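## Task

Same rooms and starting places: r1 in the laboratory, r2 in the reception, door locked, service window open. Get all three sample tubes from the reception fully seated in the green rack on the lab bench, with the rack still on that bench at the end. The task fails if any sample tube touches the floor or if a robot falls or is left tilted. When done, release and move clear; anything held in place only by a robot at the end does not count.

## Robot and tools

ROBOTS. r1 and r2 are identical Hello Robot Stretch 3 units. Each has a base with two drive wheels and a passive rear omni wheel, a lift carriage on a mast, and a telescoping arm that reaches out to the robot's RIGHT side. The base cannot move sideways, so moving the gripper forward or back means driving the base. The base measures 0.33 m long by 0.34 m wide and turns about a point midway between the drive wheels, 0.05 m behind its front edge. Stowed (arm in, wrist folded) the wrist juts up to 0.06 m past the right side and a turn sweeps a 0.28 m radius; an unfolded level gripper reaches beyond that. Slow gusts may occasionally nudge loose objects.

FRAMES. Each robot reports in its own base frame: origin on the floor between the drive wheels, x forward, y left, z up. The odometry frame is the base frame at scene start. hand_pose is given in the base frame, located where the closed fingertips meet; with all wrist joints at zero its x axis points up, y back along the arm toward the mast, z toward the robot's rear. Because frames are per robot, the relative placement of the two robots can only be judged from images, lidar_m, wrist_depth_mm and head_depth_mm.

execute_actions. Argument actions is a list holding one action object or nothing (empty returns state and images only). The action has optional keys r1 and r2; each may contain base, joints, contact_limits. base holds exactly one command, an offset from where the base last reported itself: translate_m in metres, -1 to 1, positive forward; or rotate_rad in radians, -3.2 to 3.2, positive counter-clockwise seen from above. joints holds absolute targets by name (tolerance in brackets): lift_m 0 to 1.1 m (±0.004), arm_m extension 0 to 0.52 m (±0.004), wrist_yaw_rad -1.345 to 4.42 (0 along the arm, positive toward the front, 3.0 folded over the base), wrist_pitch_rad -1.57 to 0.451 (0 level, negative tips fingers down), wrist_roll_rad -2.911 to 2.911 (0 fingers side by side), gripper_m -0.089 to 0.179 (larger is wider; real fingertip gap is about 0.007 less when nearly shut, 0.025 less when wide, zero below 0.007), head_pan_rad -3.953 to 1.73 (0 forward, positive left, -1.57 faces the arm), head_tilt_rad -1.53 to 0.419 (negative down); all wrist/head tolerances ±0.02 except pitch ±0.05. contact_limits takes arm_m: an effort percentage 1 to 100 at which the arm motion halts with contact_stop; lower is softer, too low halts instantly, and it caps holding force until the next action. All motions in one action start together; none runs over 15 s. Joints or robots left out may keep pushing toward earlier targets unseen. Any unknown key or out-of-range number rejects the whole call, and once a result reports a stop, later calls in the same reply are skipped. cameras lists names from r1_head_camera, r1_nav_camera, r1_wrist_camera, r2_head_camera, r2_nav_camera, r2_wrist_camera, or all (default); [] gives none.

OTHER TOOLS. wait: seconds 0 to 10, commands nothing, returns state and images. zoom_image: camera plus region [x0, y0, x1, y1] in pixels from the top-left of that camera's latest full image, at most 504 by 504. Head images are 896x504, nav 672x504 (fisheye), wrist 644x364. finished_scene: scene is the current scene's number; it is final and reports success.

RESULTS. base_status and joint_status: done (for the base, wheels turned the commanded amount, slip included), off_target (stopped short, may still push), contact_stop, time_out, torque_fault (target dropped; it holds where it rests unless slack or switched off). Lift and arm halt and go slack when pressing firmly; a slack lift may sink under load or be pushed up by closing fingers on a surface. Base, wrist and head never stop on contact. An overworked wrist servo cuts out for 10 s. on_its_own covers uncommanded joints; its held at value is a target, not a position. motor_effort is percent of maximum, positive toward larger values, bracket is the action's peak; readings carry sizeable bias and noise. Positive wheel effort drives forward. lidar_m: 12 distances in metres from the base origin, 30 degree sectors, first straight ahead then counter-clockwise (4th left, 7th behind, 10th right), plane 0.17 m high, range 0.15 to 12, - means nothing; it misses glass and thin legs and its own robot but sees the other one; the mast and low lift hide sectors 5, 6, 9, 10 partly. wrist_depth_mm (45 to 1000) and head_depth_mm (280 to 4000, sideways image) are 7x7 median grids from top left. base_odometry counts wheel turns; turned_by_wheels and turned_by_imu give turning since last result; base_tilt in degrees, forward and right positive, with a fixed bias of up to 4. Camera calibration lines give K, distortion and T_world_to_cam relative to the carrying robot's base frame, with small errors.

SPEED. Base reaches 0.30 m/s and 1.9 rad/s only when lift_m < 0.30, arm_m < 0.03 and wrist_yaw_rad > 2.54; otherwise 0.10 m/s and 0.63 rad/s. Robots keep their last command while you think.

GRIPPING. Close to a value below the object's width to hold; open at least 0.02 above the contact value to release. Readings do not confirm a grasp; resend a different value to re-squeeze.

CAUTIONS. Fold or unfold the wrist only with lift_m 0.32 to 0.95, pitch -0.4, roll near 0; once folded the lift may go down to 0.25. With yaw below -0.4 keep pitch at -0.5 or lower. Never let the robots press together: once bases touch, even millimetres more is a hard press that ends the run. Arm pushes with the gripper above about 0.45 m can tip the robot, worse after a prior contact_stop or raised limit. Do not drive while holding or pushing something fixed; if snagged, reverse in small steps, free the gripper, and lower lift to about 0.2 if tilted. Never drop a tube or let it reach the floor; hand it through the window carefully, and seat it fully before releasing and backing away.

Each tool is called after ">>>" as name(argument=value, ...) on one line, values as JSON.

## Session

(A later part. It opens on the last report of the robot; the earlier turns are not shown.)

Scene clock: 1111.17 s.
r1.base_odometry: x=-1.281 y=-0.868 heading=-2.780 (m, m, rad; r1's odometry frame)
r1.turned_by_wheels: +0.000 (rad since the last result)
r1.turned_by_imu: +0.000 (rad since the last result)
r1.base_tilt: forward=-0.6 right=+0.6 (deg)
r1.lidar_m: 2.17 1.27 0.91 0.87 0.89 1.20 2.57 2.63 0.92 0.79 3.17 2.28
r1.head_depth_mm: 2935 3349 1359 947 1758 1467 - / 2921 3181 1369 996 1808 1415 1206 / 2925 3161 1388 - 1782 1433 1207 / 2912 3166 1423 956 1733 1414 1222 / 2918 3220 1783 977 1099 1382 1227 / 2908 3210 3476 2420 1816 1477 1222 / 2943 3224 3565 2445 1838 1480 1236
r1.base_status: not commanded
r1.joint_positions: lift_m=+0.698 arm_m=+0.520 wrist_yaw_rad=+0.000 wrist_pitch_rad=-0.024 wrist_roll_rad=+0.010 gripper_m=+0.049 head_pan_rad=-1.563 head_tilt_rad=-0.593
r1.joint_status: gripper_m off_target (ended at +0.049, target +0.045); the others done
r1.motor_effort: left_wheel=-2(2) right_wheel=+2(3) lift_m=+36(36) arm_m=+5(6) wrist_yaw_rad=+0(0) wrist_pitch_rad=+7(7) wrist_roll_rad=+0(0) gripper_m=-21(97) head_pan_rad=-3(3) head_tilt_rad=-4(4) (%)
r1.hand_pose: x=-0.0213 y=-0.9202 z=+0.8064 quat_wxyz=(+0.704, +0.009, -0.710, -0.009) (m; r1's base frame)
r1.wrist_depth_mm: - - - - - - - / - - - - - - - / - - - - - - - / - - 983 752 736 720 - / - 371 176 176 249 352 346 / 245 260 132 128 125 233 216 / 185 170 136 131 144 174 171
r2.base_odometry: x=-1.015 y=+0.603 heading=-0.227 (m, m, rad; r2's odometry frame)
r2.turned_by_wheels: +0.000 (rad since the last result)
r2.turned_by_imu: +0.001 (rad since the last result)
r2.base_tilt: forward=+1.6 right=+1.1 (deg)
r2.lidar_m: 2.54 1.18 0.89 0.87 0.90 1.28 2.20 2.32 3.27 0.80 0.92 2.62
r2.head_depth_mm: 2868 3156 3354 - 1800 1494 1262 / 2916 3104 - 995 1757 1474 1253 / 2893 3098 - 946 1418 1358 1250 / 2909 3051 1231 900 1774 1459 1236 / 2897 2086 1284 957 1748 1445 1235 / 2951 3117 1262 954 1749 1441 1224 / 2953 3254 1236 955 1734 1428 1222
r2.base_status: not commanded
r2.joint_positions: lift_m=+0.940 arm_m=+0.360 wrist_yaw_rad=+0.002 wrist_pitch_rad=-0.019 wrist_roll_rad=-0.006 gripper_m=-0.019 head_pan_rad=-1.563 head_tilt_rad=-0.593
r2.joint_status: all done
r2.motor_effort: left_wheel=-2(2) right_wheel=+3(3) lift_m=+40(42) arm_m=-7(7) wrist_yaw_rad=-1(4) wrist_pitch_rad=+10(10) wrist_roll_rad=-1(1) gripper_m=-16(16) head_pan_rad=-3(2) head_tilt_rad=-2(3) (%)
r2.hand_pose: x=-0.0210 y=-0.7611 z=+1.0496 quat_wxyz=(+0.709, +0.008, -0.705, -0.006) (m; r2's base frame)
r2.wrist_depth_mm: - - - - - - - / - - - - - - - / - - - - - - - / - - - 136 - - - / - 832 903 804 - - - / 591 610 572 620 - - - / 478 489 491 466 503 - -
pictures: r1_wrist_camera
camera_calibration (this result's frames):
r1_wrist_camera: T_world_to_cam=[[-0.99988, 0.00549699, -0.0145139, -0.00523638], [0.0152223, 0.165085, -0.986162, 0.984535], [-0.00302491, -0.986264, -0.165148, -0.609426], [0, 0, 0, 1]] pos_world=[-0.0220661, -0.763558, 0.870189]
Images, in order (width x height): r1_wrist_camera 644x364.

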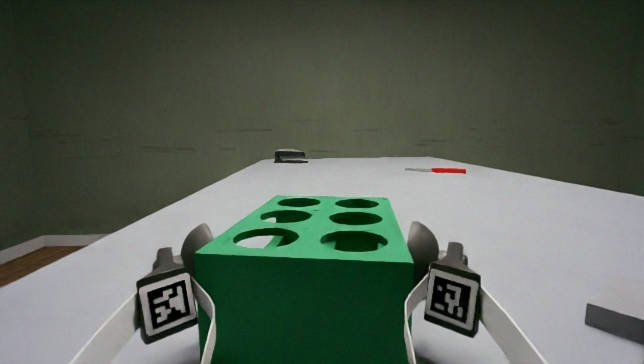

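>>> execute_actions(actions=[{"r1": {"joints": {"arm_m": 0.39}}, "r2": {"base": {"rotate_rad": -0.7}, "joints": {"lift_m": 0.96, "arm_m": 0.25}}}], cameras=["r1_wrist_camera", "r1_head_camera", "r1_nav_camera"])

Scene clock: 1159.37 s.
r1.base_odometry: x=-1.281 y=-0.868 heading=-2.780 (m, m, rad; r1's odometry frame)
r1.turned_by_wheels: +0.000 (rad since the last result)
r1.turned_by_imu: +0.000 (rad since the last result)
r1.base_tilt: forward=-0.5 right=+0.6 (deg)
r1.lidar_m: 2.18 1.27 0.91 0.87 0.89 1.20 2.57 2.65 0.92 0.79 3.18 2.29
r1.head_depth_mm: 2951 3307 1355 945 1754 1461 - / 2907 3142 1373 975 - 1403 1201 / 2934 3107 1391 980 1669 1440 1214 / 2926 3126 1415 970 1720 1406 1209 / 2944 3282 1788 979 1100 1385 1221 / 2926 3240 3485 2392 1836 1476 1227 / 2889 3247 3418 2440 1835 1477 1229
r1.base_status: not commanded
r1.joint_positions: lift_m=+0.698 arm_m=+0.390 wrist_yaw_rad=+0.000 wrist_pitch_rad=-0.025 wrist_roll_rad=+0.010 gripper_m=+0.049 head_pan_rad=-1.563 head_tilt_rad=-0.593
r1.joint_status: all done
r1.motor_effort: left_wheel=-2(2) right_wheel=+3(3) lift_m=+36(37) arm_m=-3(3) wrist_yaw_rad=+0(1) wrist_pitch_rad=+7(7) wrist_roll_rad=+0(0) gripper_m=-19(22) head_pan_rad=-2(2) head_tilt_rad=-4(5) (%)
r1.hand_pose: x=-0.0213 y=-0.7908 z=+0.8061 quat_wxyz=(+0.704, +0.009, -0.710, -0.009) (m; r1's base frame)
r1.wrist_depth_mm: - - - - - - - / - - - - - - - / - - - - - - - / - - 975 756 719 708 - / - 369 176 176 249 311 345 / 252 260 132 128 125 232 231 / 184 170 136 131 144 174 173
r2.base_odometry: x=-1.015 y=+0.603 heading=-0.927 (m, m, rad; r2's odometry frame)
r2.turned_by_wheels: -0.700 (rad since the last result)
r2.turned_by_imu: -0.687 (rad since the last result)
r2.base_tilt: forward=+1.7 right=+1.0 (deg)
r2.lidar_m: 2.79 2.54 1.44 0.94 0.87 0.87 1.09 2.21 2.23 2.77 0.80 0.92
r2.head_depth_mm: 2232 2377 - 2164 1809 1496 1260 / 2482 2601 - 2139 1810 1484 1257 / 2730 2956 - 2100 1797 1476 1247 / 3038 3412 3079 2184 1777 1466 1234 / 3357 3701 3106 2223 1759 1457 1237 / 3175 3495 3068 2227 1744 1433 1225 / 3019 3228 2999 2178 1728 1402 1217
r2.base_status: done
r2.joint_positions: lift_m=+0.960 arm_m=+0.250 wrist_yaw_rad=+0.001 wrist_pitch_rad=-0.019 wrist_roll_rad=-0.006 gripper_m=-0.019 head_pan_rad=-1.563 head_tilt_rad=-0.593
r2.joint_status: all done
r2.motor_effort: left_wheel=+2(4) right_wheel=-3(9) lift_m=+40(43) arm_m=-7(9) wrist_yaw_rad=-1(1) wrist_pitch_rad=+10(10) wrist_roll_rad=-1(1) gripper_m=-16(16) head_pan_rad=-3(3) head_tilt_rad=-2(2) (%)
r2.hand_pose: x=-0.0212 y=-0.6511 z=+1.0696 quat_wxyz=(+0.709, +0.007, -0.705, -0.007) (m; r2's base frame)
r2.wrist_depth_mm: - - - - - - - / - - - - - - - / - - - - - - - / - - - 136 - - - / - - - - - - - / - - - - - - - / - - - - - - -
pictures: r1_head_camera (sideways: a quarter turn clockwise sets it upright), r1_nav_camera (sideways: a quarter turn counterclockwise sets it upright), r1_wrist_camera
camera_calibration (this result's frames):
r1_head_camera: T_world_to_cam=[[0.00374952, 0.570547, -0.821256, 1.08997], [0.999134, 0.0318901, 0.0267165, -0.0381072], [0.0414329, -0.820645, -0.569934, 0.698687], [0, 0, 0, 1]] pos_world=[0.00503878, -0.0472878, 1.29436]
r1_nav_camera: T_world_to_cam=[[0.0285411, -0.555015, 0.831351, -1.0409], [-0.999307, -0.0357156, 0.0104633, 0.0505142], [0.0238849, -0.831073, -0.55565, 0.682909], [0, 0, 0, 1]] pos_world=[0.0638765, -0.00836492, 1.24428]
r1_wrist_camera: T_world_to_cam=[[-0.99988, 0.00550943, -0.0145093, -0.00594501], [0.0152235, 0.16629, -0.985959, 0.963647], [-0.00301933, -0.986062, -0.166354, -0.480677], [0, 0, 0, 1]] pos_world=[-0.0220657, -0.634189, 0.870069]
Images, in order (width x height): r1_head_camera 896x504, r1_nav_camera 672x504, r1_wrist_camera 644x364.

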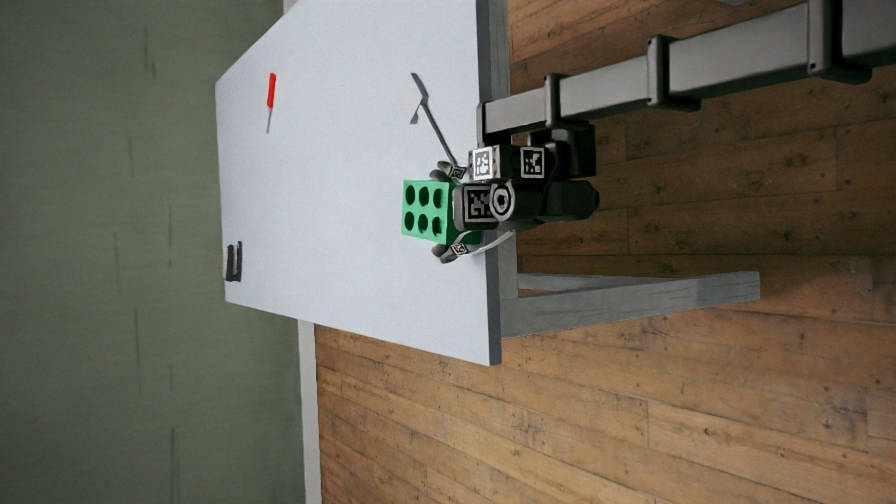

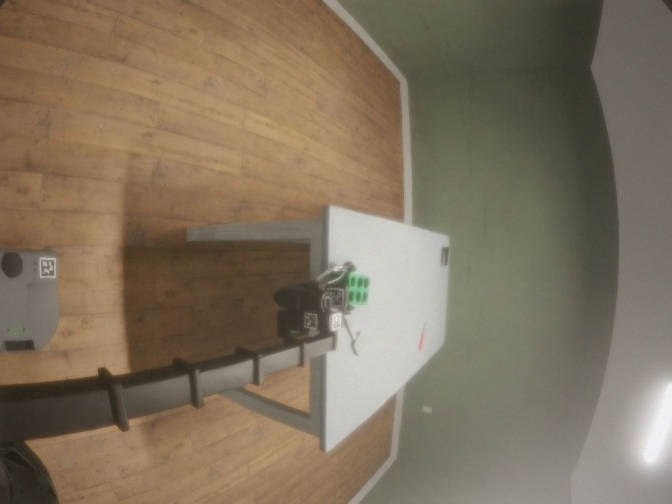

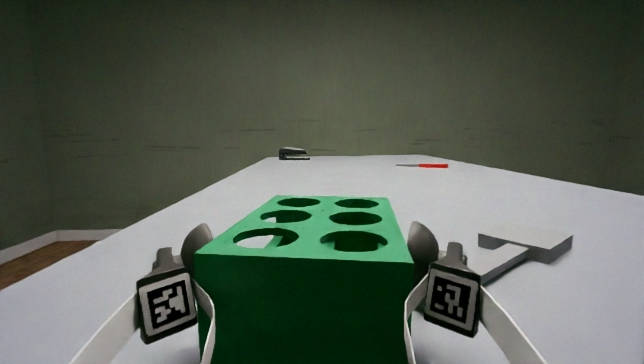

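>>> execute_actions(actions=[])

Scene clock: 1169.50 s.
r1.base_odometry: x=-1.281 y=-0.868 heading=-2.780 (m, m, rad; r1's odometry frame)
r1.turned_by_wheels: +0.000 (rad since the last result)
r1.turned_by_imu: +0.000 (rad since the last result)
r1.base_tilt: forward=-0.6 right=+0.6 (deg)
r1.lidar_m: 2.18 1.27 0.91 0.87 0.89 1.20 2.57 2.64 0.92 0.79 3.16 2.28
r1.head_depth_mm: 2893 3259 1357 947 1763 1457 - / 2941 3178 1376 974 - 1401 1202 / 2938 3120 1388 983 1670 1445 1209 / 2899 3133 1405 970 1736 1414 1215 / 2928 3276 1792 976 1106 1390 1227 / 2890 3246 3418 2412 1822 1465 1228 / 2948 3177 3444 2416 1847 1461 1236
r1.base_status: not commanded
r1.joint_positions: lift_m=+0.698 arm_m=+0.390 wrist_yaw_rad=+0.000 wrist_pitch_rad=-0.025 wrist_roll_rad=+0.010 gripper_m=+0.049 head_pan_rad=-1.563 head_tilt_rad=-0.593
r1.joint_status: all done
r1.motor_effort: left_wheel=-2(2) right_wheel=+2(3) lift_m=+36(37) arm_m=-3(3) wrist_yaw_rad=+0(1) wrist_pitch_rad=+7(7) wrist_roll_rad=+0(0) gripper_m=-20(22) head_pan_rad=-2(2) head_tilt_rad=-4(5) (%)
r1.hand_pose: x=-0.0213 y=-0.7908 z=+0.8061 quat_wxyz=(+0.704, +0.009, -0.710, -0.009) (m; r1's base frame)
r1.wrist_depth_mm: - - - - - - - / - - - - - - - / - - - - - - - / - - 995 753 729 715 - / - 371 176 176 249 310 345 / 252 260 132 128 125 234 229 / 185 170 136 131 144 174 173
r2.base_odometry: x=-1.015 y=+0.603 heading=-0.927 (m, m, rad; r2's odometry frame)
r2.turned_by_wheels: +0.000 (rad since the last result)
r2.turned_by_imu: +0.001 (rad since the last result)
r2.base_tilt: forward=+1.6 right=+1.0 (deg)
r2.lidar_m: 2.79 2.54 1.44 0.94 0.86 0.87 1.09 2.20 2.23 2.77 0.80 0.92
r2.head_depth_mm: 2261 2393 - 2154 1817 1491 1258 / 2500 2634 - 2149 1803 1485 1257 / 2757 2914 - 2108 1781 1468 1253 / 3077 3335 3134 2161 1772 1455 1240 / 3367 3716 3070 2230 1770 1451 1239 / 3227 3478 3059 2227 1751 1445 1221 / 3023 3309 2994 2175 1726 1409 1216
r2.base_status: done
r2.joint_positions: lift_m=+0.960 arm_m=+0.250 wrist_yaw_rad=+0.001 wrist_pitch_rad=-0.019 wrist_roll_rad=-0.006 gripper_m=-0.019 head_pan_rad=-1.563 head_tilt_rad=-0.593
r2.joint_status: all done
r2.motor_effort: left_wheel=+2(4) right_wheel=-3(9) lift_m=+39(43) arm_m=-7(9) wrist_yaw_rad=-1(1) wrist_pitch_rad=+9(10) wrist_roll_rad=-1(1) gripper_m=-16(16) head_pan_rad=-3(3) head_tilt_rad=-2(2) (%)
r2.hand_pose: x=-0.0212 y=-0.6511 z=+1.0696 quat_wxyz=(+0.709, +0.007, -0.705, -0.007) (m; r2's base frame)
r2.wrist_depth_mm: - - - - - - - / - - - - - - - / - - - - - - - / - - - 136 - - - / - - - - - - - / - - - - - - - / - - - - - - -
pictures: r1_head_camera (sideways: a quarter turn clockwise sets it upright), r1_nav_camera (sideways: a quarter turn counterclockwise sets it upright), r1_wrist_camera, r2_head_camera (sideways: a quarter turn clockwise sets it upright), r2_nav_camera (sideways: a quarter turn counterclockwise sets it upright), r2_wrist_camera
camera_calibration (this result's frames):
r1_head_camera: T_world_to_cam=[[0.00374958, 0.570547, -0.821256, 1.08997], [0.999134, 0.0318899, 0.0267165, -0.0381072], [0.0414328, -0.820645, -0.569934, 0.698687], [0, 0, 0, 1]] pos_world=[0.00503877, -0.0472878, 1.29436]
r1_nav_camera: T_world_to_cam=[[0.028541, -0.555015, 0.831351, -1.0409], [-0.999307, -0.0357155, 0.0104632, 0.0505142], [0.0238848, -0.831073, -0.55565, 0.682909], [0, 0, 0, 1]] pos_world=[0.0638765, -0.00836491, 1.24428]
r1_wrist_camera: T_world_to_cam=[[-0.99988, 0.00550945, -0.0145092, -0.00594502], [0.0152235, 0.16629, -0.985959, 0.963647], [-0.00301936, -0.986062, -0.166354, -0.480677], [0, 0, 0, 1]] pos_world=[-0.0220657, -0.634189, 0.870069]
r2_head_camera: T_world_to_cam=[[-0.060718, 0.568338, -0.820551, 1.08346], [0.997727, 0.0104949, -0.0665593, 0.0825649], [-0.0292166, -0.822728, -0.567684, 0.693378], [0, 0, 0, 1]] pos_world=[0.00366666, -0.0461794, 1.28815]
r2_nav_camera: T_world_to_cam=[[-0.0115832, -0.558089, 0.8297, -1.0383], [-0.999749, 0.0223974, 0.0011082, 0.0622887], [-0.0192016, -0.829479, -0.558208, 0.678598], [0, 0, 0, 1]] pos_world=[0.0632764, -0.0179782, 1.24021]
r2_wrist_camera: T_world_to_cam=[[-0.998311, 0.0356548, 0.0458734, -0.0551249], [-0.0366944, 0.225232, -0.973614, 1.21126], [-0.0450461, -0.973653, -0.223543, -0.234601], [0, 0, 0, 1]] pos_world=[-0.0211532, -0.499268, 1.12938]
Images, in order (width x height): r1_head_camera 896x504, r1_nav_camera 672x504, r1_wrist_camera 644x364, r2_head_camera 896x504, r2_nav_camera 672x504, r2_wrist_camera 644x364.

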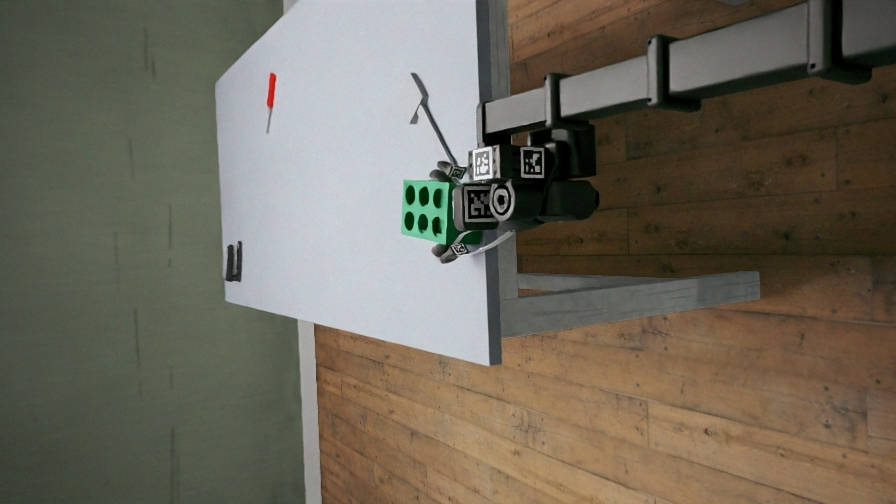

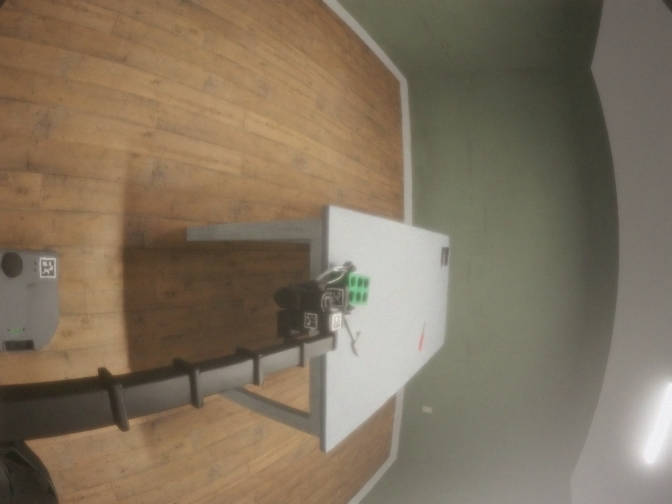

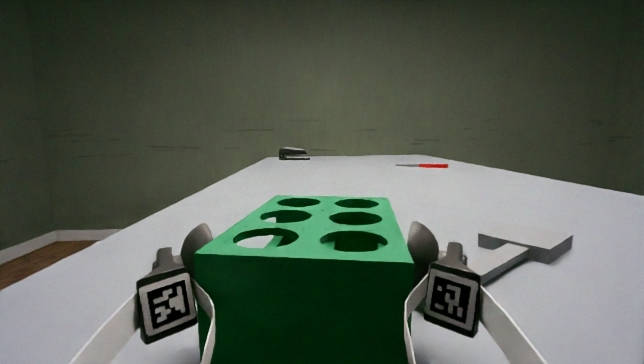

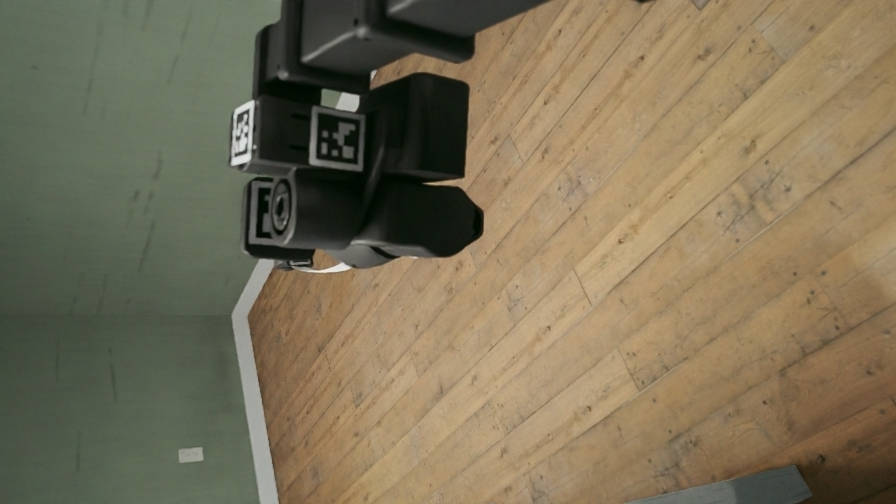

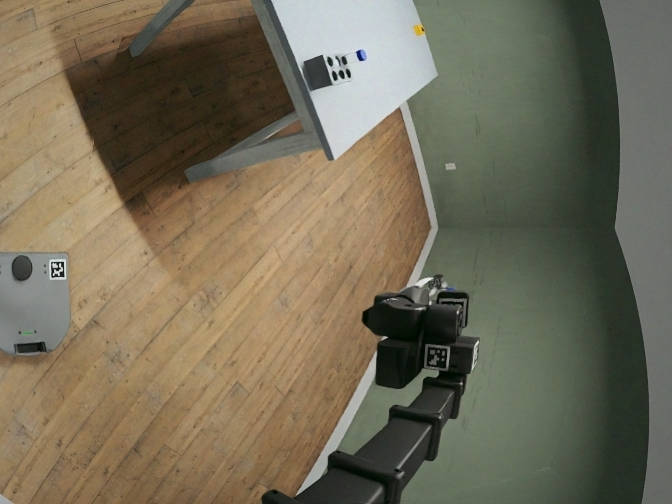

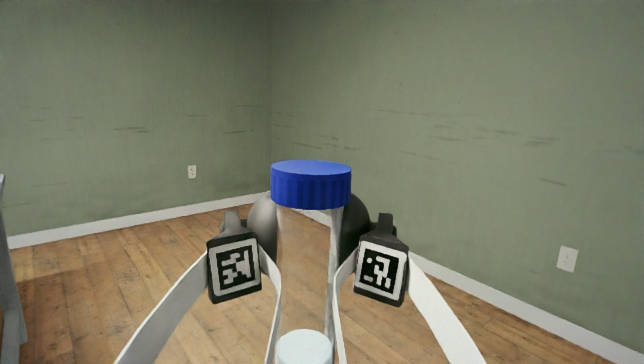

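>>> execute_actions(actions=[{"r1": {"joints": {"gripper_m": 0.135}}, "r2": {"base": {"rotate_rad": -0.4}}}], cameras=["r1_wrist_camera"])

Scene clock: 1181.47 s.
r1.base_odometry: x=-1.281 y=-0.868 heading=-2.780 (m, m, rad; r1's odometry frame)
r1.turned_by_wheels: +0.000 (rad since the last result)
r1.turned_by_imu: +0.000 (rad since the last result)
r1.base_tilt: forward=-0.6 right=+0.5 (deg)
r1.lidar_m: 2.18 1.26 0.91 0.87 0.89 1.20 2.56 2.65 0.92 0.79 3.19 2.28
r1.head_depth_mm: 2942 3182 1357 941 1743 1468 - / 2935 3167 1378 979 - 1402 1201 / 2899 3148 1395 996 1661 1449 1209 / 2936 3156 1413 944 1733 1405 1222 / 2901 3318 1792 981 1105 1392 1224 / 2866 3270 3558 2398 1826 1460 1231 / 2922 3245 3501 2427 1836 1468 1228
r1.base_status: not commanded
r1.joint_positions: lift_m=+0.698 arm_m=+0.390 wrist_yaw_rad=+0.000 wrist_pitch_rad=-0.025 wrist_roll_rad=+0.010 gripper_m=+0.135 head_pan_rad=-1.563 head_tilt_rad=-0.593
r1.joint_status: all done
r1.motor_effort: left_wheel=-2(2) right_wheel=+2(2) lift_m=+36(36) arm_m=-3(3) wrist_yaw_rad=+0(0) wrist_pitch_rad=+7(7) wrist_roll_rad=+0(0) gripper_m=+1(82) head_pan_rad=-3(3) head_tilt_rad=-4(4) (%)
r1.hand_pose: x=-0.0213 y=-0.7908 z=+0.8061 quat_wxyz=(+0.704, +0.009, -0.710, -0.009) (m; r1's base frame)
r1.wrist_depth_mm: - - - - - - - / - - - - - - - / - - - - - - - / - - 1000 755 743 722 - / - 415 306 178 309 328 345 / 262 - 131 127 125 250 231 / 190 171 134 130 128 166 173
r2.base_odometry: x=-1.015 y=+0.603 heading=-1.327 (m, m, rad; r2's odometry frame)
r2.turned_by_wheels: -0.400 (rad since the last result)
r2.turned_by_imu: -0.392 (rad since the last result)
r2.base_tilt: forward=+1.7 right=+1.0 (deg)
r2.lidar_m: 0.92 2.66 2.54 1.25 0.90 0.86 0.89 1.21 2.21 2.28 3.10 0.80
r2.head_depth_mm: 1857 2005 - 2151 1805 1492 1265 / 1941 2102 - 2145 1795 1480 1255 / 2035 2212 - 2102 1781 1475 1251 / 2133 2349 2643 2171 1778 1457 1240 / 2257 2514 2742 2241 1756 1451 1242 / 2425 2658 2834 2209 1734 1438 1228 / 2552 2813 2970 2200 1729 1433 1220
r2.base_status: done
r2.joint_positions: lift_m=+0.960 arm_m=+0.250 wrist_yaw_rad=+0.001 wrist_pitch_rad=-0.019 wrist_roll_rad=-0.006 gripper_m=-0.019 head_pan_rad=-1.563 head_tilt_rad=-0.593
r2.joint_status: not commanded
r2.motor_effort: left_wheel=+2(5) right_wheel=-3(10) lift_m=+39(40) arm_m=-6(7) wrist_yaw_rad=-1(1) wrist_pitch_rad=+9(10) wrist_roll_rad=-1(1) gripper_m=-16(16) head_pan_rad=-4(2) head_tilt_rad=-3(3) (%)
r2.hand_pose: x=-0.0212 y=-0.6511 z=+1.0696 quat_wxyz=(+0.709, +0.007, -0.705, -0.007) (m; r2's base frame)
r2.wrist_depth_mm: - - - - - - - / - - - - - - - / - - - - - - - / - - - 136 - - - / - - - - - - - / - - - - - - - / - - - - - - -
pictures: r1_wrist_camera
camera_calibration (this result's frames):
r1_wrist_camera: T_world_to_cam=[[-0.999879, 0.00551261, -0.014514, -0.00593947], [0.0152285, 0.166236, -0.985968, 0.963626], [-0.00302252, -0.986071, -0.166299, -0.480728], [0, 0, 0, 1]] pos_world=[-0.0220664, -0.634187, 0.870074]
Images, in order (width x height): r1_wrist_camera 644x364.

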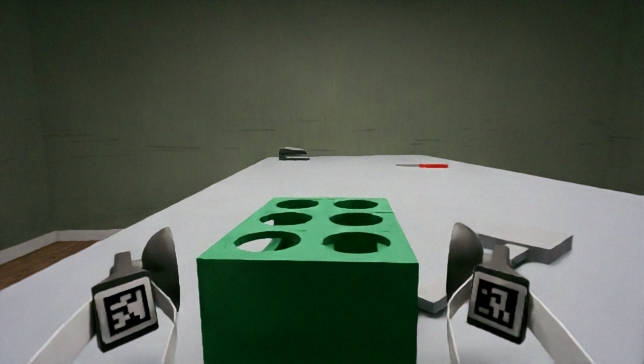

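>>> execute_actions(actions=[{"r1": {"joints": {"arm_m": 0.325, "lift_m": 0.72}}, "r2": {"base": {"rotate_rad": -0.3}}}], cameras=[])

>>> execute_actions(actions=[{"r1": {"base": {"rotate_rad": -1.536}, "joints": {"arm_m": 0.2, "lift_m": 0.89, "gripper_m": 0.08}}, "r2": {"base": {"rotate_rad": -1.2}}}], cameras=[])

>>> execute_actions(actions=[{"r1": {"base": {"translate_m": -0.05}}}], cameras=["r1_nav_camera"])

Scene clock: 1191.60 s.
r1.base_odometry: x=-1.281 y=-0.868 heading=-2.780 (m, m, rad; r1's odometry frame)
r1.turned_by_wheels: +0.000 (rad since the last result)
r1.turned_by_imu: +0.000 (rad since the last result)
r1.base_tilt: forward=-0.6 right=+0.5 (deg)
r1.lidar_m: 2.18 1.27 0.91 0.87 0.89 1.20 2.56 2.65 0.92 0.79 3.17 2.28
r1.head_depth_mm: 2945 3225 1362 947 1781 - - / 2973 3126 1376 952 - 1436 1202 / 2899 3130 1386 966 - 1442 1204 / 2923 3126 1409 956 1722 1416 1218 / 2862 3233 1785 977 1112 1389 1221 / 2961 3258 3505 2399 1857 1460 1226 / 2914 3207 3451 2415 1825 1481 1237
r1.base_status: not commanded
r1.joint_positions: lift_m=+0.720 arm_m=+0.325 wrist_yaw_rad=+0.000 wrist_pitch_rad=-0.024 wrist_roll_rad=+0.010 gripper_m=+0.135 head_pan_rad=-1.563 head_tilt_rad=-0.593
r1.joint_status: all done
r1.motor_effort: left_wheel=-2(2) right_wheel=+2(2) lift_m=+36(39) arm_m=-3(5) wrist_yaw_rad=-1(0) wrist_pitch_rad=+7(7) wrist_roll_rad=+0(0) gripper_m=-1(1) head_pan_rad=-2(3) head_tilt_rad=-5(3) (%)
r1.hand_pose: x=-0.0213 y=-0.7258 z=+0.8284 quat_wxyz=(+0.704, +0.009, -0.710, -0.009) (m; r1's base frame)
r1.wrist_depth_mm: - - - - - - - / - - - - - - - / - - - - - - - / - - - 914 899 874 - / - - 443 264 431 447 420 / - - 255 196 268 301 280 / 231 206 206 201 213 205 210
r2.base_odometry: x=-1.015 y=+0.603 heading=-1.627 (m, m, rad; r2's odometry frame)
r2.turned_by_wheels: -0.300 (rad since the last result)
r2.turned_by_imu: -0.294 (rad since the last result)
r2.base_tilt: forward=+1.7 right=+1.0 (deg)
r2.lidar_m: 2.27 0.93 2.55 1.87 1.04 0.87 0.87 0.97 1.60 2.20 2.49 0.80
r2.head_depth_mm: 1805 1969 - 2161 1824 1484 1275 / 1817 1997 - 2146 1816 1474 1250 / 1872 2025 - 2113 1792 1469 1253 / 1903 2068 2328 2194 1780 1462 1246 / 1948 2128 2390 2255 1764 1444 1234 / 1994 2208 2441 2239 1738 1439 1225 / 2023 2248 2508 2190 1730 1428 1222
r2.base_status: done
r2.joint_positions: lift_m=+0.960 arm_m=+0.250 wrist_yaw_rad=+0.001 wrist_pitch_rad=-0.019 wrist_roll_rad=-0.006 gripper_m=-0.019 head_pan_rad=-1.563 head_tilt_rad=-0.593
r2.joint_status: not commanded
r2.motor_effort: left_wheel=+2(6) right_wheel=-3(9) lift_m=+40(40) arm_m=-7(7) wrist_yaw_rad=-1(1) wrist_pitch_rad=+9(9) wrist_roll_rad=-1(1) gripper_m=-16(16) head_pan_rad=-3(3) head_tilt_rad=-2(2) (%)
r2.hand_pose: x=-0.0212 y=-0.6511 z=+1.0696 quat_wxyz=(+0.709, +0.007, -0.705, -0.007) (m; r2's base frame)
r2.wrist_depth_mm: - - - - - - - / - - - - - - - / - - - - - - - / - - - 136 - - - / - - - - - - - / - - - - - - - / - - - - - - -
pictures: none
No camera images: the call's "cameras" was empty. Leave "cameras" out to get every camera's image.

Scene clock: 1194.97 s.
r1.base_odometry: x=-1.281 y=-0.868 heading=+1.967 (m, m, rad; r1's odometry frame)
r1.turned_by_wheels: -1.536 (rad since the last result)
r1.turned_by_imu: -1.571 (rad since the last result)
r1.base_tilt: forward=-0.6 right=+0.5 (deg)
r1.lidar_m: 0.79 3.10 2.27 2.18 1.24 0.90 0.87 0.90 1.22 2.57 2.65 0.92
r1.head_depth_mm: 2193 2390 2605 - - 1420 1197 / 2176 2393 2701 - 1618 1423 1199 / 2175 2417 2686 - 1647 1440 1208 / 2176 2418 2720 2383 1814 1448 1223 / 2161 2432 2695 2416 1826 1463 1224 / 2181 2421 2714 2410 1821 1466 1227 / 2188 2430 2705 2434 1831 1484 1235
r1.base_status: done
r1.joint_positions: lift_m=+0.890 arm_m=+0.200 wrist_yaw_rad=+0.000 wrist_pitch_rad=-0.024 wrist_roll_rad=+0.010 gripper_m=+0.080 head_pan_rad=-1.563 head_tilt_rad=-0.593
r1.joint_status: all done
r1.motor_effort: left_wheel=+2(7) right_wheel=-3(9) lift_m=+36(40) arm_m=-3(3) wrist_yaw_rad=+0(0) wrist_pitch_rad=+7(7) wrist_roll_rad=+0(0) gripper_m=+1(82) head_pan_rad=-2(3) head_tilt_rad=-4(4) (%)
r1.hand_pose: x=-0.0213 y=-0.6008 z=+0.9985 quat_wxyz=(+0.704, +0.009, -0.710, -0.009) (m; r1's base frame)
r1.wrist_depth_mm: - - - - - - 982 / - - - - - - 965 / - - - - - - 966 / - - - - - - 976 / - - - - - - 979 / - - - - - - - / - - - - - - -
r2.base_odometry: x=-1.015 y=+0.603 heading=-2.827 (m, m, rad; r2's odometry frame)
r2.turned_by_wheels: -1.200 (rad since the last result)
r2.turned_by_imu: -1.179 (rad since the last result)
r2.base_tilt: forward=+1.7 right=+1.0 (deg)
r2.lidar_m: 2.32 0.81 0.80 0.92 2.61 2.54 1.17 0.88 0.87 0.91 1.31 2.20
r2.head_depth_mm: - - - 750 1036 1155 1242 / - - - 1036 1118 1256 1264 / 853 956 - 1119 1221 1366 1247 / 869 944 1052 1192 1333 1422 1239 / 926 1020 1139 1283 1479 1450 1232 / 994 1101 1242 1416 1620 1436 1230 / 1070 1201 1360 1592 1704 1438 1216
r2.base_status: done
r2.joint_positions: lift_m=+0.960 arm_m=+0.250 wrist_yaw_rad=+0.001 wrist_pitch_rad=-0.019 wrist_roll_rad=-0.006 gripper_m=-0.019 head_pan_rad=-1.563 head_tilt_rad=-0.593
r2.joint_status: not commanded
r2.motor_effort: left_wheel=+2(5) right_wheel=-3(9) lift_m=+40(40) arm_m=-6(6) wrist_yaw_rad=-1(0) wrist_pitch_rad=+9(9) wrist_roll_rad=-1(1) gripper_m=-16(16) head_pan_rad=-3(2) head_tilt_rad=-2(3) (%)
r2.hand_pose: x=-0.0212 y=-0.6511 z=+1.0696 quat_wxyz=(+0.709, +0.007, -0.705, -0.007) (m; r2's base frame)
r2.wrist_depth_mm: 870 683 568 492 - - - / 924 725 578 511 - - - / - 755 609 523 - - - / - 807 640 136 - - - / - 851 702 552 595 603 622 / - 916 547 409 431 436 368 / - - 358 309 337 347 346
pictures: none
No camera images: the call's "cameras" was empty. Leave "cameras" out to get every camera's image.

Scene clock: 1197.27 s.
r1.base_odometry: x=-1.262 y=-0.914 heading=+1.967 (m, m, rad; r1's odometry frame)
r1.turned_by_wheels: +0.000 (rad since the last result)
r1.turned_by_imu: +0.000 (rad since the last result)
r1.base_tilt: forward=-0.6 right=+0.6 (deg)
r1.lidar_m: 0.84 3.12 2.27 2.18 1.17 0.85 0.82 0.84 1.15 2.57 2.65 0.96
r1.head_depth_mm: 2182 2361 2568 - - 1433 1199 / 2152 2376 2698 - 1644 1437 1207 / 2165 2411 2697 - 1643 1438 1211 / 2180 2410 2696 2362 1799 1442 1215 / 2178 2418 2737 2411 1814 1462 1220 / 2173 2434 2694 2414 1840 1457 1226 / 2188 2407 2703 2439 1846 1461 1236
r1.base_status: done
r1.joint_positions: lift_m=+0.890 arm_m=+0.200 wrist_yaw_rad=+0.000 wrist_pitch_rad=-0.024 wrist_roll_rad=+0.010 gripper_m=+0.080 head_pan_rad=-1.563 head_tilt_rad=-0.593
r1.joint_status: not commanded
r1.motor_effort: left_wheel=+2(4) right_wheel=-3(8) lift_m=+35(35) arm_m=-3(4) wrist_yaw_rad=+0(0) wrist_pitch_rad=+6(6) wrist_roll_rad=+0(0) gripper_m=+0(1) head_pan_rad=-2(2) head_tilt_rad=-5(4) (%)
r1.hand_pose: x=-0.0213 y=-0.6008 z=+0.9985 quat_wxyz=(+0.704, +0.009, -0.710, -0.009) (m; r1's base frame)
r1.wrist_depth_mm: - - - - - - 915 / - - - - - - 922 / - - - - - - 940 / - - - - - - 944 / - - - - - - 947 / - - - - - - 958 / - - - - - - 974
r2.base_odometry: x=-1.015 y=+0.603 heading=-2.827 (m, m, rad; r2's odometry frame)
r2.turned_by_wheels: +0.000 (rad since the last result)
r2.turned_by_imu: +0.000 (rad since the last result)
r2.base_tilt: forward=+1.7 right=+1.0 (deg)
r2.lidar_m: 2.33 0.81 0.80 0.92 2.60 2.54 1.16 0.88 0.87 0.92 1.31 2.20
r2.head_depth_mm: - - - 747 1033 1153 1242 / - - - 1035 1118 1267 1256 / 851 957 - 1119 1221 1360 1251 / 871 946 1056 1196 1334 1420 1241 / 925 1025 1145 1286 1480 1451 1238 / 990 1100 1241 1419 1604 1437 1233 / 1072 1208 1363 1584 1701 1431 1217
r2.base_status: not commanded
r2.joint_positions: lift_m=+0.960 arm_m=+0.250 wrist_yaw_rad=+0.001 wrist_pitch_rad=-0.019 wrist_roll_rad=-0.006 gripper_m=-0.019 head_pan_rad=-1.563 head_tilt_rad=-0.593
r2.joint_status: not commanded
r2.motor_effort: left_wheel=+2(2) right_wheel=-3(3) lift_m=+40(40) arm_m=-6(7) wrist_yaw_rad=+0(1) wrist_pitch_rad=+10(9) wrist_roll_rad=-1(1) gripper_m=-17(16) head_pan_rad=-2(3) head_tilt_rad=-3(2) (%)
r2.hand_pose: x=-0.0212 y=-0.6511 z=+1.0696 quat_wxyz=(+0.709, +0.007, -0.705, -0.007) (m; r2's base frame)
r2.wrist_depth_mm: 881 691 563 485 - - - / 954 720 588 508 - - - / - 744 606 528 - - - / - 791 638 135 - - - / - 845 707 550 594 596 621 / - 920 547 411 428 438 367 / - - 361 309 337 344 345
pictures: r1_nav_camera (sideways: a quarter turn counterclockwise sets it upright)
camera_calibration (this result's frames):
r1_nav_camera: T_world_to_cam=[[0.0285158, -0.555131, 0.831274, -1.0408], [-0.999309, -0.0356699, 0.0104594, 0.0505192], [0.0238451, -0.830998, -0.555764, 0.683058], [0, 0, 0, 1]] pos_world=[0.063876, -0.00835971, 1.24428]
Images, in order (width x height): r1_nav_camera 672x504.

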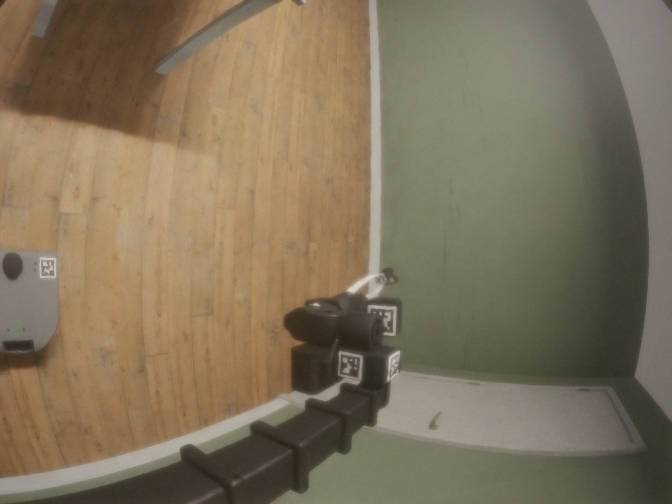

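>>> execute_actions(actions=[{"r1": {"base": {"rotate_rad": -1.562}, "joints": {"arm_m": 0.37}}, "r2": {"base": {"rotate_rad": -0.522}, "joints": {"wrist_yaw_rad": 0.09}}}], cameras=["r1_wrist_camera", "r2_wrist_camera", "r1_head_camera"])

Scene clock: 1206.93 s.
r1.base_odometry: x=-1.262 y=-0.914 heading=+0.406 (m, m, rad; r1's odometry frame)
r1.turned_by_wheels: -1.562 (rad since the last result)
r1.turned_by_imu: -1.597 (rad since the last result)
r1.base_tilt: forward=-0.6 right=+0.6 (deg)
r1.lidar_m: 2.57 2.66 0.96 0.84 3.11 2.27 2.18 1.18 0.85 0.82 0.84 1.14
r1.head_depth_mm: - - 1064 - 1104 1296 1198 / - - 3933 684 1088 1290 1199 / - - - 686 1084 1297 1206 / 1603 1866 1120 749 1084 1291 1216 / - 3554 1057 753 1090 1296 1226 / - - 1076 763 1089 1303 1229 / - - 1167 737 1085 1293 1235
r1.base_status: done
r1.joint_positions: lift_m=+0.890 arm_m=+0.370 wrist_yaw_rad=+0.000 wrist_pitch_rad=-0.024 wrist_roll_rad=+0.010 gripper_m=+0.080 head_pan_rad=-1.563 head_tilt_rad=-0.593
r1.joint_status: all done
r1.motor_effort: left_wheel=+2(6) right_wheel=-3(8) lift_m=+36(36) arm_m=+4(3) wrist_yaw_rad=+0(0) wrist_pitch_rad=+7(7) wrist_roll_rad=+0(0) gripper_m=+1(1) head_pan_rad=-2(3) head_tilt_rad=-4(4) (%)
r1.hand_pose: x=-0.0213 y=-0.7704 z=+0.9985 quat_wxyz=(+0.704, +0.009, -0.710, -0.008) (m; r1's base frame)
r1.wrist_depth_mm: - - - - - - - / - - - - - - - / - - - - - - - / - - - - - - - / - 561 - 549 - 530 - / 372 366 363 277 273 294 349 / 273 271 269 268 254 265 262
r2.base_odometry: x=-1.015 y=+0.603 heading=+2.935 (m, m, rad; r2's odometry frame)
r2.turned_by_wheels: -0.522 (rad since the last result)
r2.turned_by_imu: -0.512 (rad since the last result)
r2.base_tilt: forward=+1.6 right=+1.1 (deg)
r2.lidar_m: 2.20 2.33 0.81 0.80 3.45 2.60 2.54 1.16 0.88 0.87 0.92 1.31
r2.head_depth_mm: - - - 748 1098 1274 1268 / - 2758 - 1001 1112 1294 1260 / - 2535 - 1015 1118 1312 1246 / 1617 1136 - 1016 1131 1325 1238 / - - 881 782 1146 1334 1232 / - - 937 773 1160 1339 1225 / - - 926 767 1173 1344 1214
r2.base_status: done
r2.joint_positions: lift_m=+0.960 arm_m=+0.250 wrist_yaw_rad=+0.088 wrist_pitch_rad=-0.019 wrist_roll_rad=-0.006 gripper_m=-0.019 head_pan_rad=-1.563 head_tilt_rad=-0.593
r2.joint_status: all done
r2.motor_effort: left_wheel=+2(5) right_wheel=-3(9) lift_m=+40(40) arm_m=-6(7) wrist_yaw_rad=+1(2) wrist_pitch_rad=+10(9) wrist_roll_rad=-1(1) gripper_m=-16(16) head_pan_rad=-2(2) head_tilt_rad=-2(2) (%)
r2.hand_pose: x=+0.0011 y=-0.6501 z=+1.0696 quat_wxyz=(+0.709, +0.038, -0.704, +0.024) (m; r2's base frame)
r2.wrist_depth_mm: - - - - - - - / - - - - - - - / 539 - - - - - - / 546 - - 135 - - - / 516 558 606 441 591 609 - / 404 408 388 390 433 437 444 / 320 324 329 308 336 342 347
pictures: r1_head_camera (sideways: a quarter turn clockwise sets it upright), r1_wrist_camera, r2_wrist_camera
camera_calibration (this result's frames):
r1_head_camera: T_world_to_cam=[[0.00377595, 0.570667, -0.821173, 1.08986], [0.999136, 0.0318383, 0.02672, -0.0381118], [0.041393, -0.820564, -0.570053, 0.698843], [0, 0, 0, 1]] pos_world=[0.0050365, -0.0472867, 1.29436]
r1_wrist_camera: T_world_to_cam=[[-0.999879, 0.00548956, -0.0145238, -0.0032672], [0.0152298, 0.164746, -0.986219, 1.14903], [-0.00302118, -0.986321, -0.164809, -0.430282], [0, 0, 0, 1]] pos_world=[-0.0220663, -0.613676, 1.06223]
r2_wrist_camera: T_world_to_cam=[[-0.997622, -0.0514316, 0.0458761, -0.089539], [-0.0561748, 0.22118, -0.973614, 1.20924], [0.0399276, -0.973876, -0.223543, -0.232867], [0, 0, 0, 1]] pos_world=[-0.0120995, -0.498848, 1.12938]
Images, in order (width x height): r1_head_camera 896x504, r1_wrist_camera 644x364, r2_wrist_camera 644x364.

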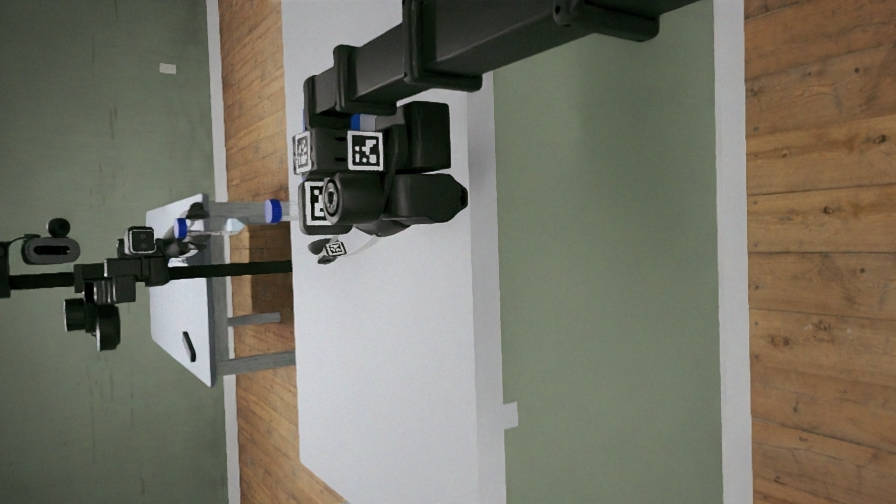

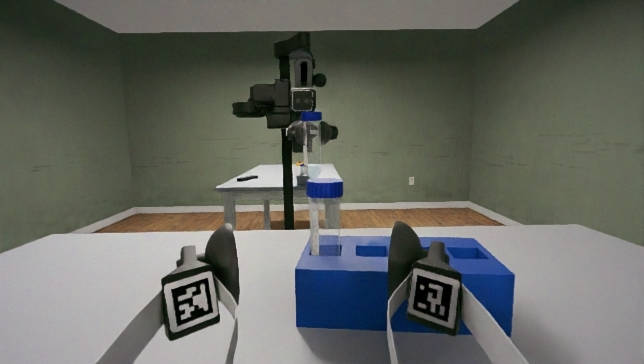

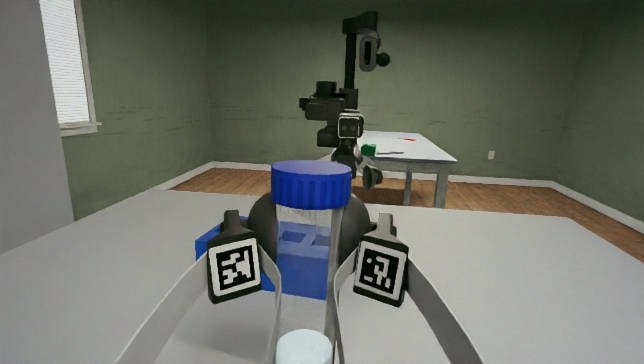

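>>> zoom_image(camera="r1_wrist_camera", region=[260, 150, 400, 270])

Region (260, 150, 400, 270) of r1_wrist_camera's 644x364 image, scaled by 3.600; it fills the top 432 rows of this view, and the rest is white.

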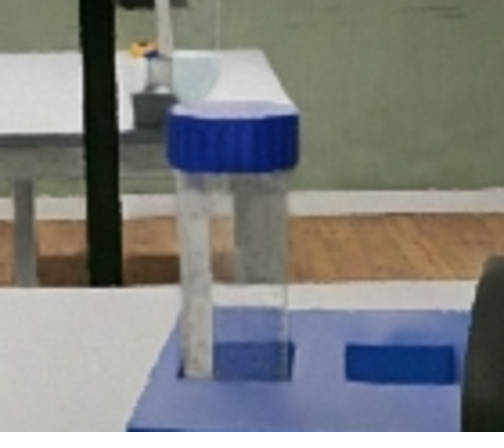

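>>> execute_actions(actions=[{"r1": {"joints": {"arm_m": 0.512, "lift_m": 0.877, "wrist_yaw_rad": -0.03}}, "r2": {"joints": {"lift_m": 0.945}}}], cameras=["r1_wrist_camera", "r2_wrist_camera"])

Scene clock: 1235.80 s.
r1.base_odometry: x=-1.262 y=-0.914 heading=+0.406 (m, m, rad; r1's odometry frame)
r1.turned_by_wheels: +0.000 (rad since the last result)
r1.turned_by_imu: +0.000 (rad since the last result)
r1.base_tilt: forward=-0.6 right=+0.5 (deg)
r1.lidar_m: 2.57 2.66 0.96 0.84 3.13 2.26 2.18 1.18 0.85 0.82 0.84 1.14
r1.head_depth_mm: - - 1007 - - 1300 1202 / - - - 735 1080 1286 1199 / - - - 740 1082 1299 1212 / 1636 1771 1043 748 1082 1295 1220 / - 3502 1059 759 1083 1294 1225 / - - 1074 763 1085 1303 1226 / - - 1157 739 1093 1292 1232
r1.base_status: not commanded
r1.joint_positions: lift_m=+0.877 arm_m=+0.512 wrist_yaw_rad=-0.028 wrist_pitch_rad=-0.023 wrist_roll_rad=+0.010 gripper_m=+0.080 head_pan_rad=-1.563 head_tilt_rad=-0.593
r1.joint_status: all done
r1.motor_effort: left_wheel=+2(2) right_wheel=-3(3) lift_m=+31(35) arm_m=+4(4) wrist_yaw_rad=-1(3) wrist_pitch_rad=+6(6) wrist_roll_rad=+0(0) gripper_m=+0(1) head_pan_rad=-2(3) head_tilt_rad=-4(4) (%)
r1.hand_pose: x=-0.0287 y=-0.9122 z=+0.9857 quat_wxyz=(+0.704, -0.002, -0.710, -0.019) (m; r1's base frame)
r1.wrist_depth_mm: - - - - - - - / - - - - - - - / - - - - - - - / - - - - - - - / - - - 417 - - - / 341 338 334 215 214 211 321 / 251 248 242 160 152 163 169
r2.base_odometry: x=-1.015 y=+0.603 heading=+2.935 (m, m, rad; r2's odometry frame)
r2.turned_by_wheels: +0.000 (rad since the last result)
r2.turned_by_imu: +0.001 (rad since the last result)
r2.base_tilt: forward=+1.7 right=+1.0 (deg)
r2.lidar_m: 2.20 2.33 0.81 0.80 3.45 2.61 2.54 1.16 0.88 0.86 0.91 1.31
r2.head_depth_mm: - - - - 1109 1276 1263 / - 2735 - 1008 1111 1297 1249 / - 2985 - 1025 1121 1306 1243 / 1639 1027 - 1017 1130 1329 1241 / - - 878 786 1143 1348 1244 / - - 929 774 1151 1328 1231 / - - 924 770 1167 1344 1225
r2.base_status: not commanded
r2.joint_positions: lift_m=+0.945 arm_m=+0.250 wrist_yaw_rad=+0.088 wrist_pitch_rad=-0.019 wrist_roll_rad=-0.006 gripper_m=-0.019 head_pan_rad=-1.563 head_tilt_rad=-0.593
r2.joint_status: all done
r2.motor_effort: left_wheel=+2(2) right_wheel=-3(4) lift_m=+31(34) arm_m=-6(7) wrist_yaw_rad=+1(0) wrist_pitch_rad=+9(9) wrist_roll_rad=-1(1) gripper_m=-16(17) head_pan_rad=-3(3) head_tilt_rad=-2(2) (%)
r2.hand_pose: x=+0.0011 y=-0.6501 z=+1.0549 quat_wxyz=(+0.709, +0.038, -0.704, +0.024) (m; r2's base frame)
r2.wrist_depth_mm: - - - - - - - / - - - - - - - / 541 - - 656 - - - / 551 - - 135 - - - / 506 518 472 396 557 565 616 / 380 385 361 381 403 410 415 / 302 305 309 290 314 322 328
pictures: r1_wrist_camera, r2_wrist_camera
camera_calibration (this result's frames):
r1_wrist_camera: T_world_to_cam=[[-0.999306, 0.0343141, -0.0145238, 0.0162679], [0.019972, 0.164201, -0.986225, 1.15955], [-0.0314566, -0.98583, -0.164772, -0.572744], [0, 0, 0, 1]] pos_world=[-0.0249186, -0.755586, 1.04944]
r2_wrist_camera: T_world_to_cam=[[-0.997622, -0.051433, 0.0458772, -0.0888664], [-0.0561773, 0.221207, -0.973608, 1.19493], [0.0399271, -0.97387, -0.22357, -0.236121], [0, 0, 0, 1]] pos_world=[-0.0120994, -0.498849, 1.11468]
Images, in order (width x height): r1_wrist_camera 644x364, r2_wrist_camera 644x364.

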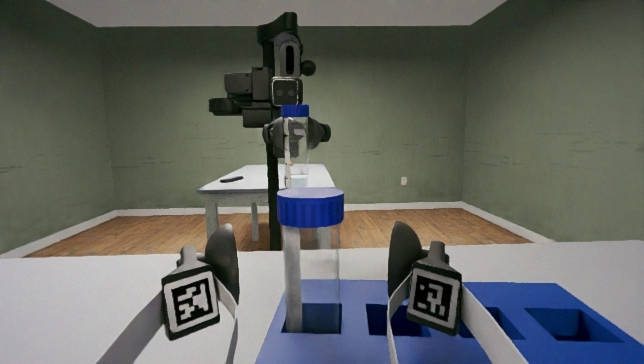

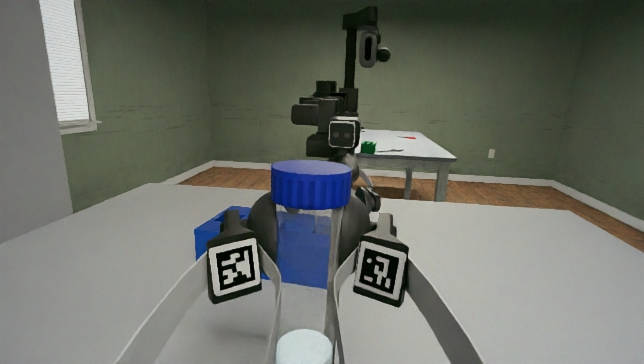

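>>> execute_actions(actions=[{"r1": {"joints": {"arm_m": 0.517, "gripper_m": -0.02}}}], cameras=["r1_wrist_camera"])

>>> execute_actions(actions=[{"r1": {"joints": {"lift_m": 0.95}}}], cameras=["r1_wrist_camera"])

Scene clock: 1241.80 s.
r1.base_odometry: x=-1.262 y=-0.914 heading=+0.406 (m, m, rad; r1's odometry frame)
r1.turned_by_wheels: +0.000 (rad since the last result)
r1.turned_by_imu: +0.000 (rad since the last result)
r1.base_tilt: forward=-0.6 right=+0.5 (deg)
r1.lidar_m: 2.56 2.65 0.96 0.84 3.12 2.27 2.18 1.17 0.85 0.82 0.84 1.14
r1.head_depth_mm: - - 1008 - - 1294 1198 / - - 3883 737 1082 1288 1199 / - - - 742 1088 1283 1206 / 1643 1769 1050 750 1083 1297 1210 / - 3525 1058 754 1088 1302 1219 / - - 1073 761 1088 1289 1226 / - - 1163 738 1084 1295 1241
r1.base_status: not commanded
r1.joint_positions: lift_m=+0.877 arm_m=+0.517 wrist_yaw_rad=-0.028 wrist_pitch_rad=-0.024 wrist_roll_rad=+0.010 gripper_m=-0.019 head_pan_rad=-1.563 head_tilt_rad=-0.593
r1.joint_status: all done
r1.motor_effort: left_wheel=+2(2) right_wheel=-3(3) lift_m=+30(30) arm_m=+5(4) wrist_yaw_rad=-1(2) wrist_pitch_rad=+6(7) wrist_roll_rad=+0(0) gripper_m=-19(96) head_pan_rad=-2(3) head_tilt_rad=-4(3) (%)
r1.hand_pose: x=-0.0287 y=-0.9172 z=+0.9857 quat_wxyz=(+0.704, -0.002, -0.710, -0.019) (m; r1's base frame)
r1.wrist_depth_mm: - - - - - - - / - - - - - - - / - - - - - - - / - - - - - - - / - - - 181 - - - / 341 336 357 202 281 212 322 / 252 250 235 164 155 165 170
r2.base_odometry: x=-1.015 y=+0.603 heading=+2.935 (m, m, rad; r2's odometry frame)
r2.turned_by_wheels: +0.000 (rad since the last result)
r2.turned_by_imu: +0.001 (rad since the last result)
r2.base_tilt: forward=+1.7 right=+1.0 (deg)
r2.lidar_m: 2.20 2.33 0.81 0.80 3.45 2.60 2.54 1.16 0.89 0.86 0.91 1.31
r2.head_depth_mm: - - - - 1108 1283 1264 / - 2785 - 1004 1107 1287 1260 / - 2967 - 1034 1118 1300 1252 / 1636 1019 - 1021 1134 1319 1244 / - - 872 780 1140 1346 1236 / - - 931 774 1154 1334 1230 / - - 924 766 1174 1344 1220
r2.base_status: not commanded
r2.joint_positions: lift_m=+0.945 arm_m=+0.250 wrist_yaw_rad=+0.088 wrist_pitch_rad=-0.019 wrist_roll_rad=-0.006 gripper_m=-0.019 head_pan_rad=-1.563 head_tilt_rad=-0.593
r2.joint_status: not commanded
r2.motor_effort: left_wheel=+1(1) right_wheel=-3(3) lift_m=+31(30) arm_m=-6(7) wrist_yaw_rad=+1(1) wrist_pitch_rad=+9(9) wrist_roll_rad=-1(1) gripper_m=-16(17) head_pan_rad=-2(3) head_tilt_rad=-2(2) (%)
r2.hand_pose: x=+0.0011 y=-0.6501 z=+1.0549 quat_wxyz=(+0.709, +0.038, -0.704, +0.024) (m; r2's base frame)
r2.wrist_depth_mm: - - - - - - - / - - - - - - - / 544 - - 640 - - - / 542 - - 136 - - - / 500 523 472 390 561 573 622 / 380 384 362 381 404 413 414 / 302 305 309 289 315 322 322
pictures: r1_wrist_camera
camera_calibration (this result's frames):
r1_wrist_camera: T_world_to_cam=[[-0.999305, 0.034356, -0.0144709, 0.0164148], [0.019928, 0.164241, -0.986219, 1.1604], [-0.0315059, -0.985822, -0.164812, -0.577632], [0, 0, 0, 1]] pos_world=[-0.0249197, -0.760591, 1.04944]
Images, in order (width x height): r1_wrist_camera 644x364.

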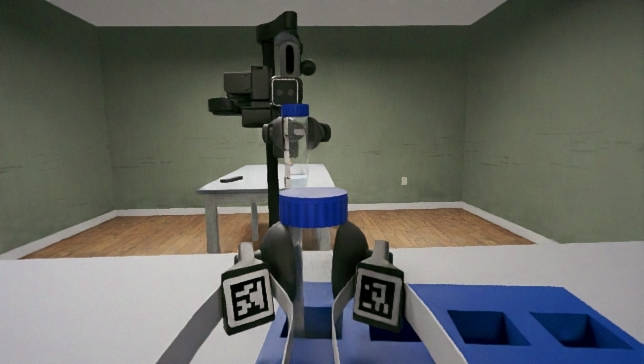

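Scene clock: 1243.30 s.
r1.base_odometry: x=-1.262 y=-0.914 heading=+0.406 (m, m, rad; r1's odometry frame)
r1.turned_by_wheels: +0.000 (rad since the last result)
r1.turned_by_imu: +0.000 (rad since the last result)
r1.base_tilt: forward=-0.6 right=+0.6 (deg)
r1.lidar_m: 2.57 2.65 0.96 0.84 3.12 2.27 2.18 1.18 0.85 0.82 0.85 1.14
r1.head_depth_mm: - - - 696 1081 1282 1203 / - - 886 735 1087 1292 1211 / - - 888 743 1083 1297 1201 / 1640 1528 1009 749 1079 1293 1215 / - 3541 1059 756 1085 1292 1224 / - - 1073 761 1082 1293 1224 / - - 1153 737 1090 1298 1234
r1.base_status: not commanded
r1.joint_positions: lift_m=+0.950 arm_m=+0.517 wrist_yaw_rad=-0.028 wrist_pitch_rad=-0.024 wrist_roll_rad=+0.010 gripper_m=-0.019 head_pan_rad=-1.563 head_tilt_rad=-0.593
r1.joint_status: all done
r1.motor_effort: left_wheel=+2(2) right_wheel=-3(3) lift_m=+36(38) arm_m=+5(4) wrist_yaw_rad=-1(1) wrist_pitch_rad=+7(7) wrist_roll_rad=+0(0) gripper_m=-19(18) head_pan_rad=-2(2) head_tilt_rad=-3(4) (%)
r1.hand_pose: x=-0.0287 y=-0.9172 z=+1.0584 quat_wxyz=(+0.704, -0.001, -0.710, -0.019) (m; r1's base frame)
r1.wrist_depth_mm: - - - - - - - / - - - - - - - / - - - - - - - / - - - 566 - - - / - - - 180 - - - / - - - - - - - / 373 372 352 358 354 360 358
r2.base_odometry: x=-1.015 y=+0.603 heading=+2.935 (m, m, rad; r2's odometry frame)
r2.turned_by_wheels: +0.000 (rad since the last result)
r2.turned_by_imu: +0.000 (rad since the last result)
r2.base_tilt: forward=+1.6 right=+1.0 (deg)
r2.lidar_m: 2.20 2.33 0.81 0.80 3.43 2.61 2.53 1.16 0.88 0.86 0.91 1.31
r2.head_depth_mm: - - - - 1122 1284 1268 / - 2772 - 1008 1109 1292 1258 / - 3005 - 1033 1118 1305 1243 / 1558 966 - 1017 1127 1321 1244 / - - 876 781 1143 1349 1236 / - - 934 775 1153 1344 1227 / - - 926 767 1173 1347 1220
r2.base_status: not commanded
r2.joint_positions: lift_m=+0.945 arm_m=+0.250 wrist_yaw_rad=+0.088 wrist_pitch_rad=-0.019 wrist_roll_rad=-0.006 gripper_m=-0.019 head_pan_rad=-1.563 head_tilt_rad=-0.593
r2.joint_status: not commanded
r2.motor_effort: left_wheel=+1(2) right_wheel=-3(3) lift_m=+31(31) arm_m=-7(6) wrist_yaw_rad=+1(1) wrist_pitch_rad=+9(9) wrist_roll_rad=-1(1) gripper_m=-16(16) head_pan_rad=-3(3) head_tilt_rad=-2(2) (%)
r2.hand_pose: x=+0.0011 y=-0.6501 z=+1.0549 quat_wxyz=(+0.709, +0.038, -0.704, +0.024) (m; r2's base frame)
r2.wrist_depth_mm: - - - - - - - / - - - 604 - - - / 537 - - 567 - - - / 542 - - 136 - - - / 502 520 465 394 559 562 624 / 378 385 361 382 405 409 417 / 301 303 309 291 314 322 324
pictures: r1_wrist_camera
camera_calibration (this result's frames):
r1_wrist_camera: T_world_to_cam=[[-0.999305, 0.0343606, -0.0144693, 0.0174693], [0.0199376, 0.164568, -0.986164, 1.23233], [-0.031504, -0.985767, -0.165139, -0.565245], [0, 0, 0, 1]] pos_world=[-0.02492, -0.760603, 1.12219]
Images, in order (width x height): r1_wrist_camera 644x364.

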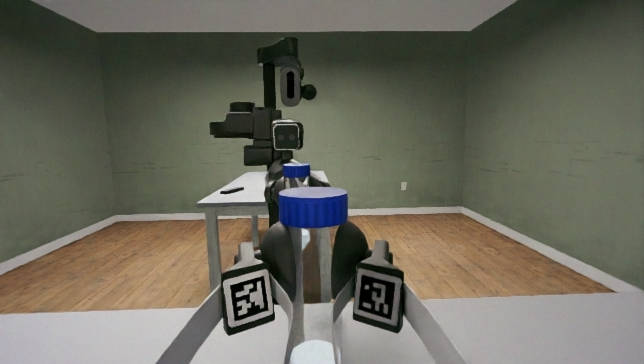

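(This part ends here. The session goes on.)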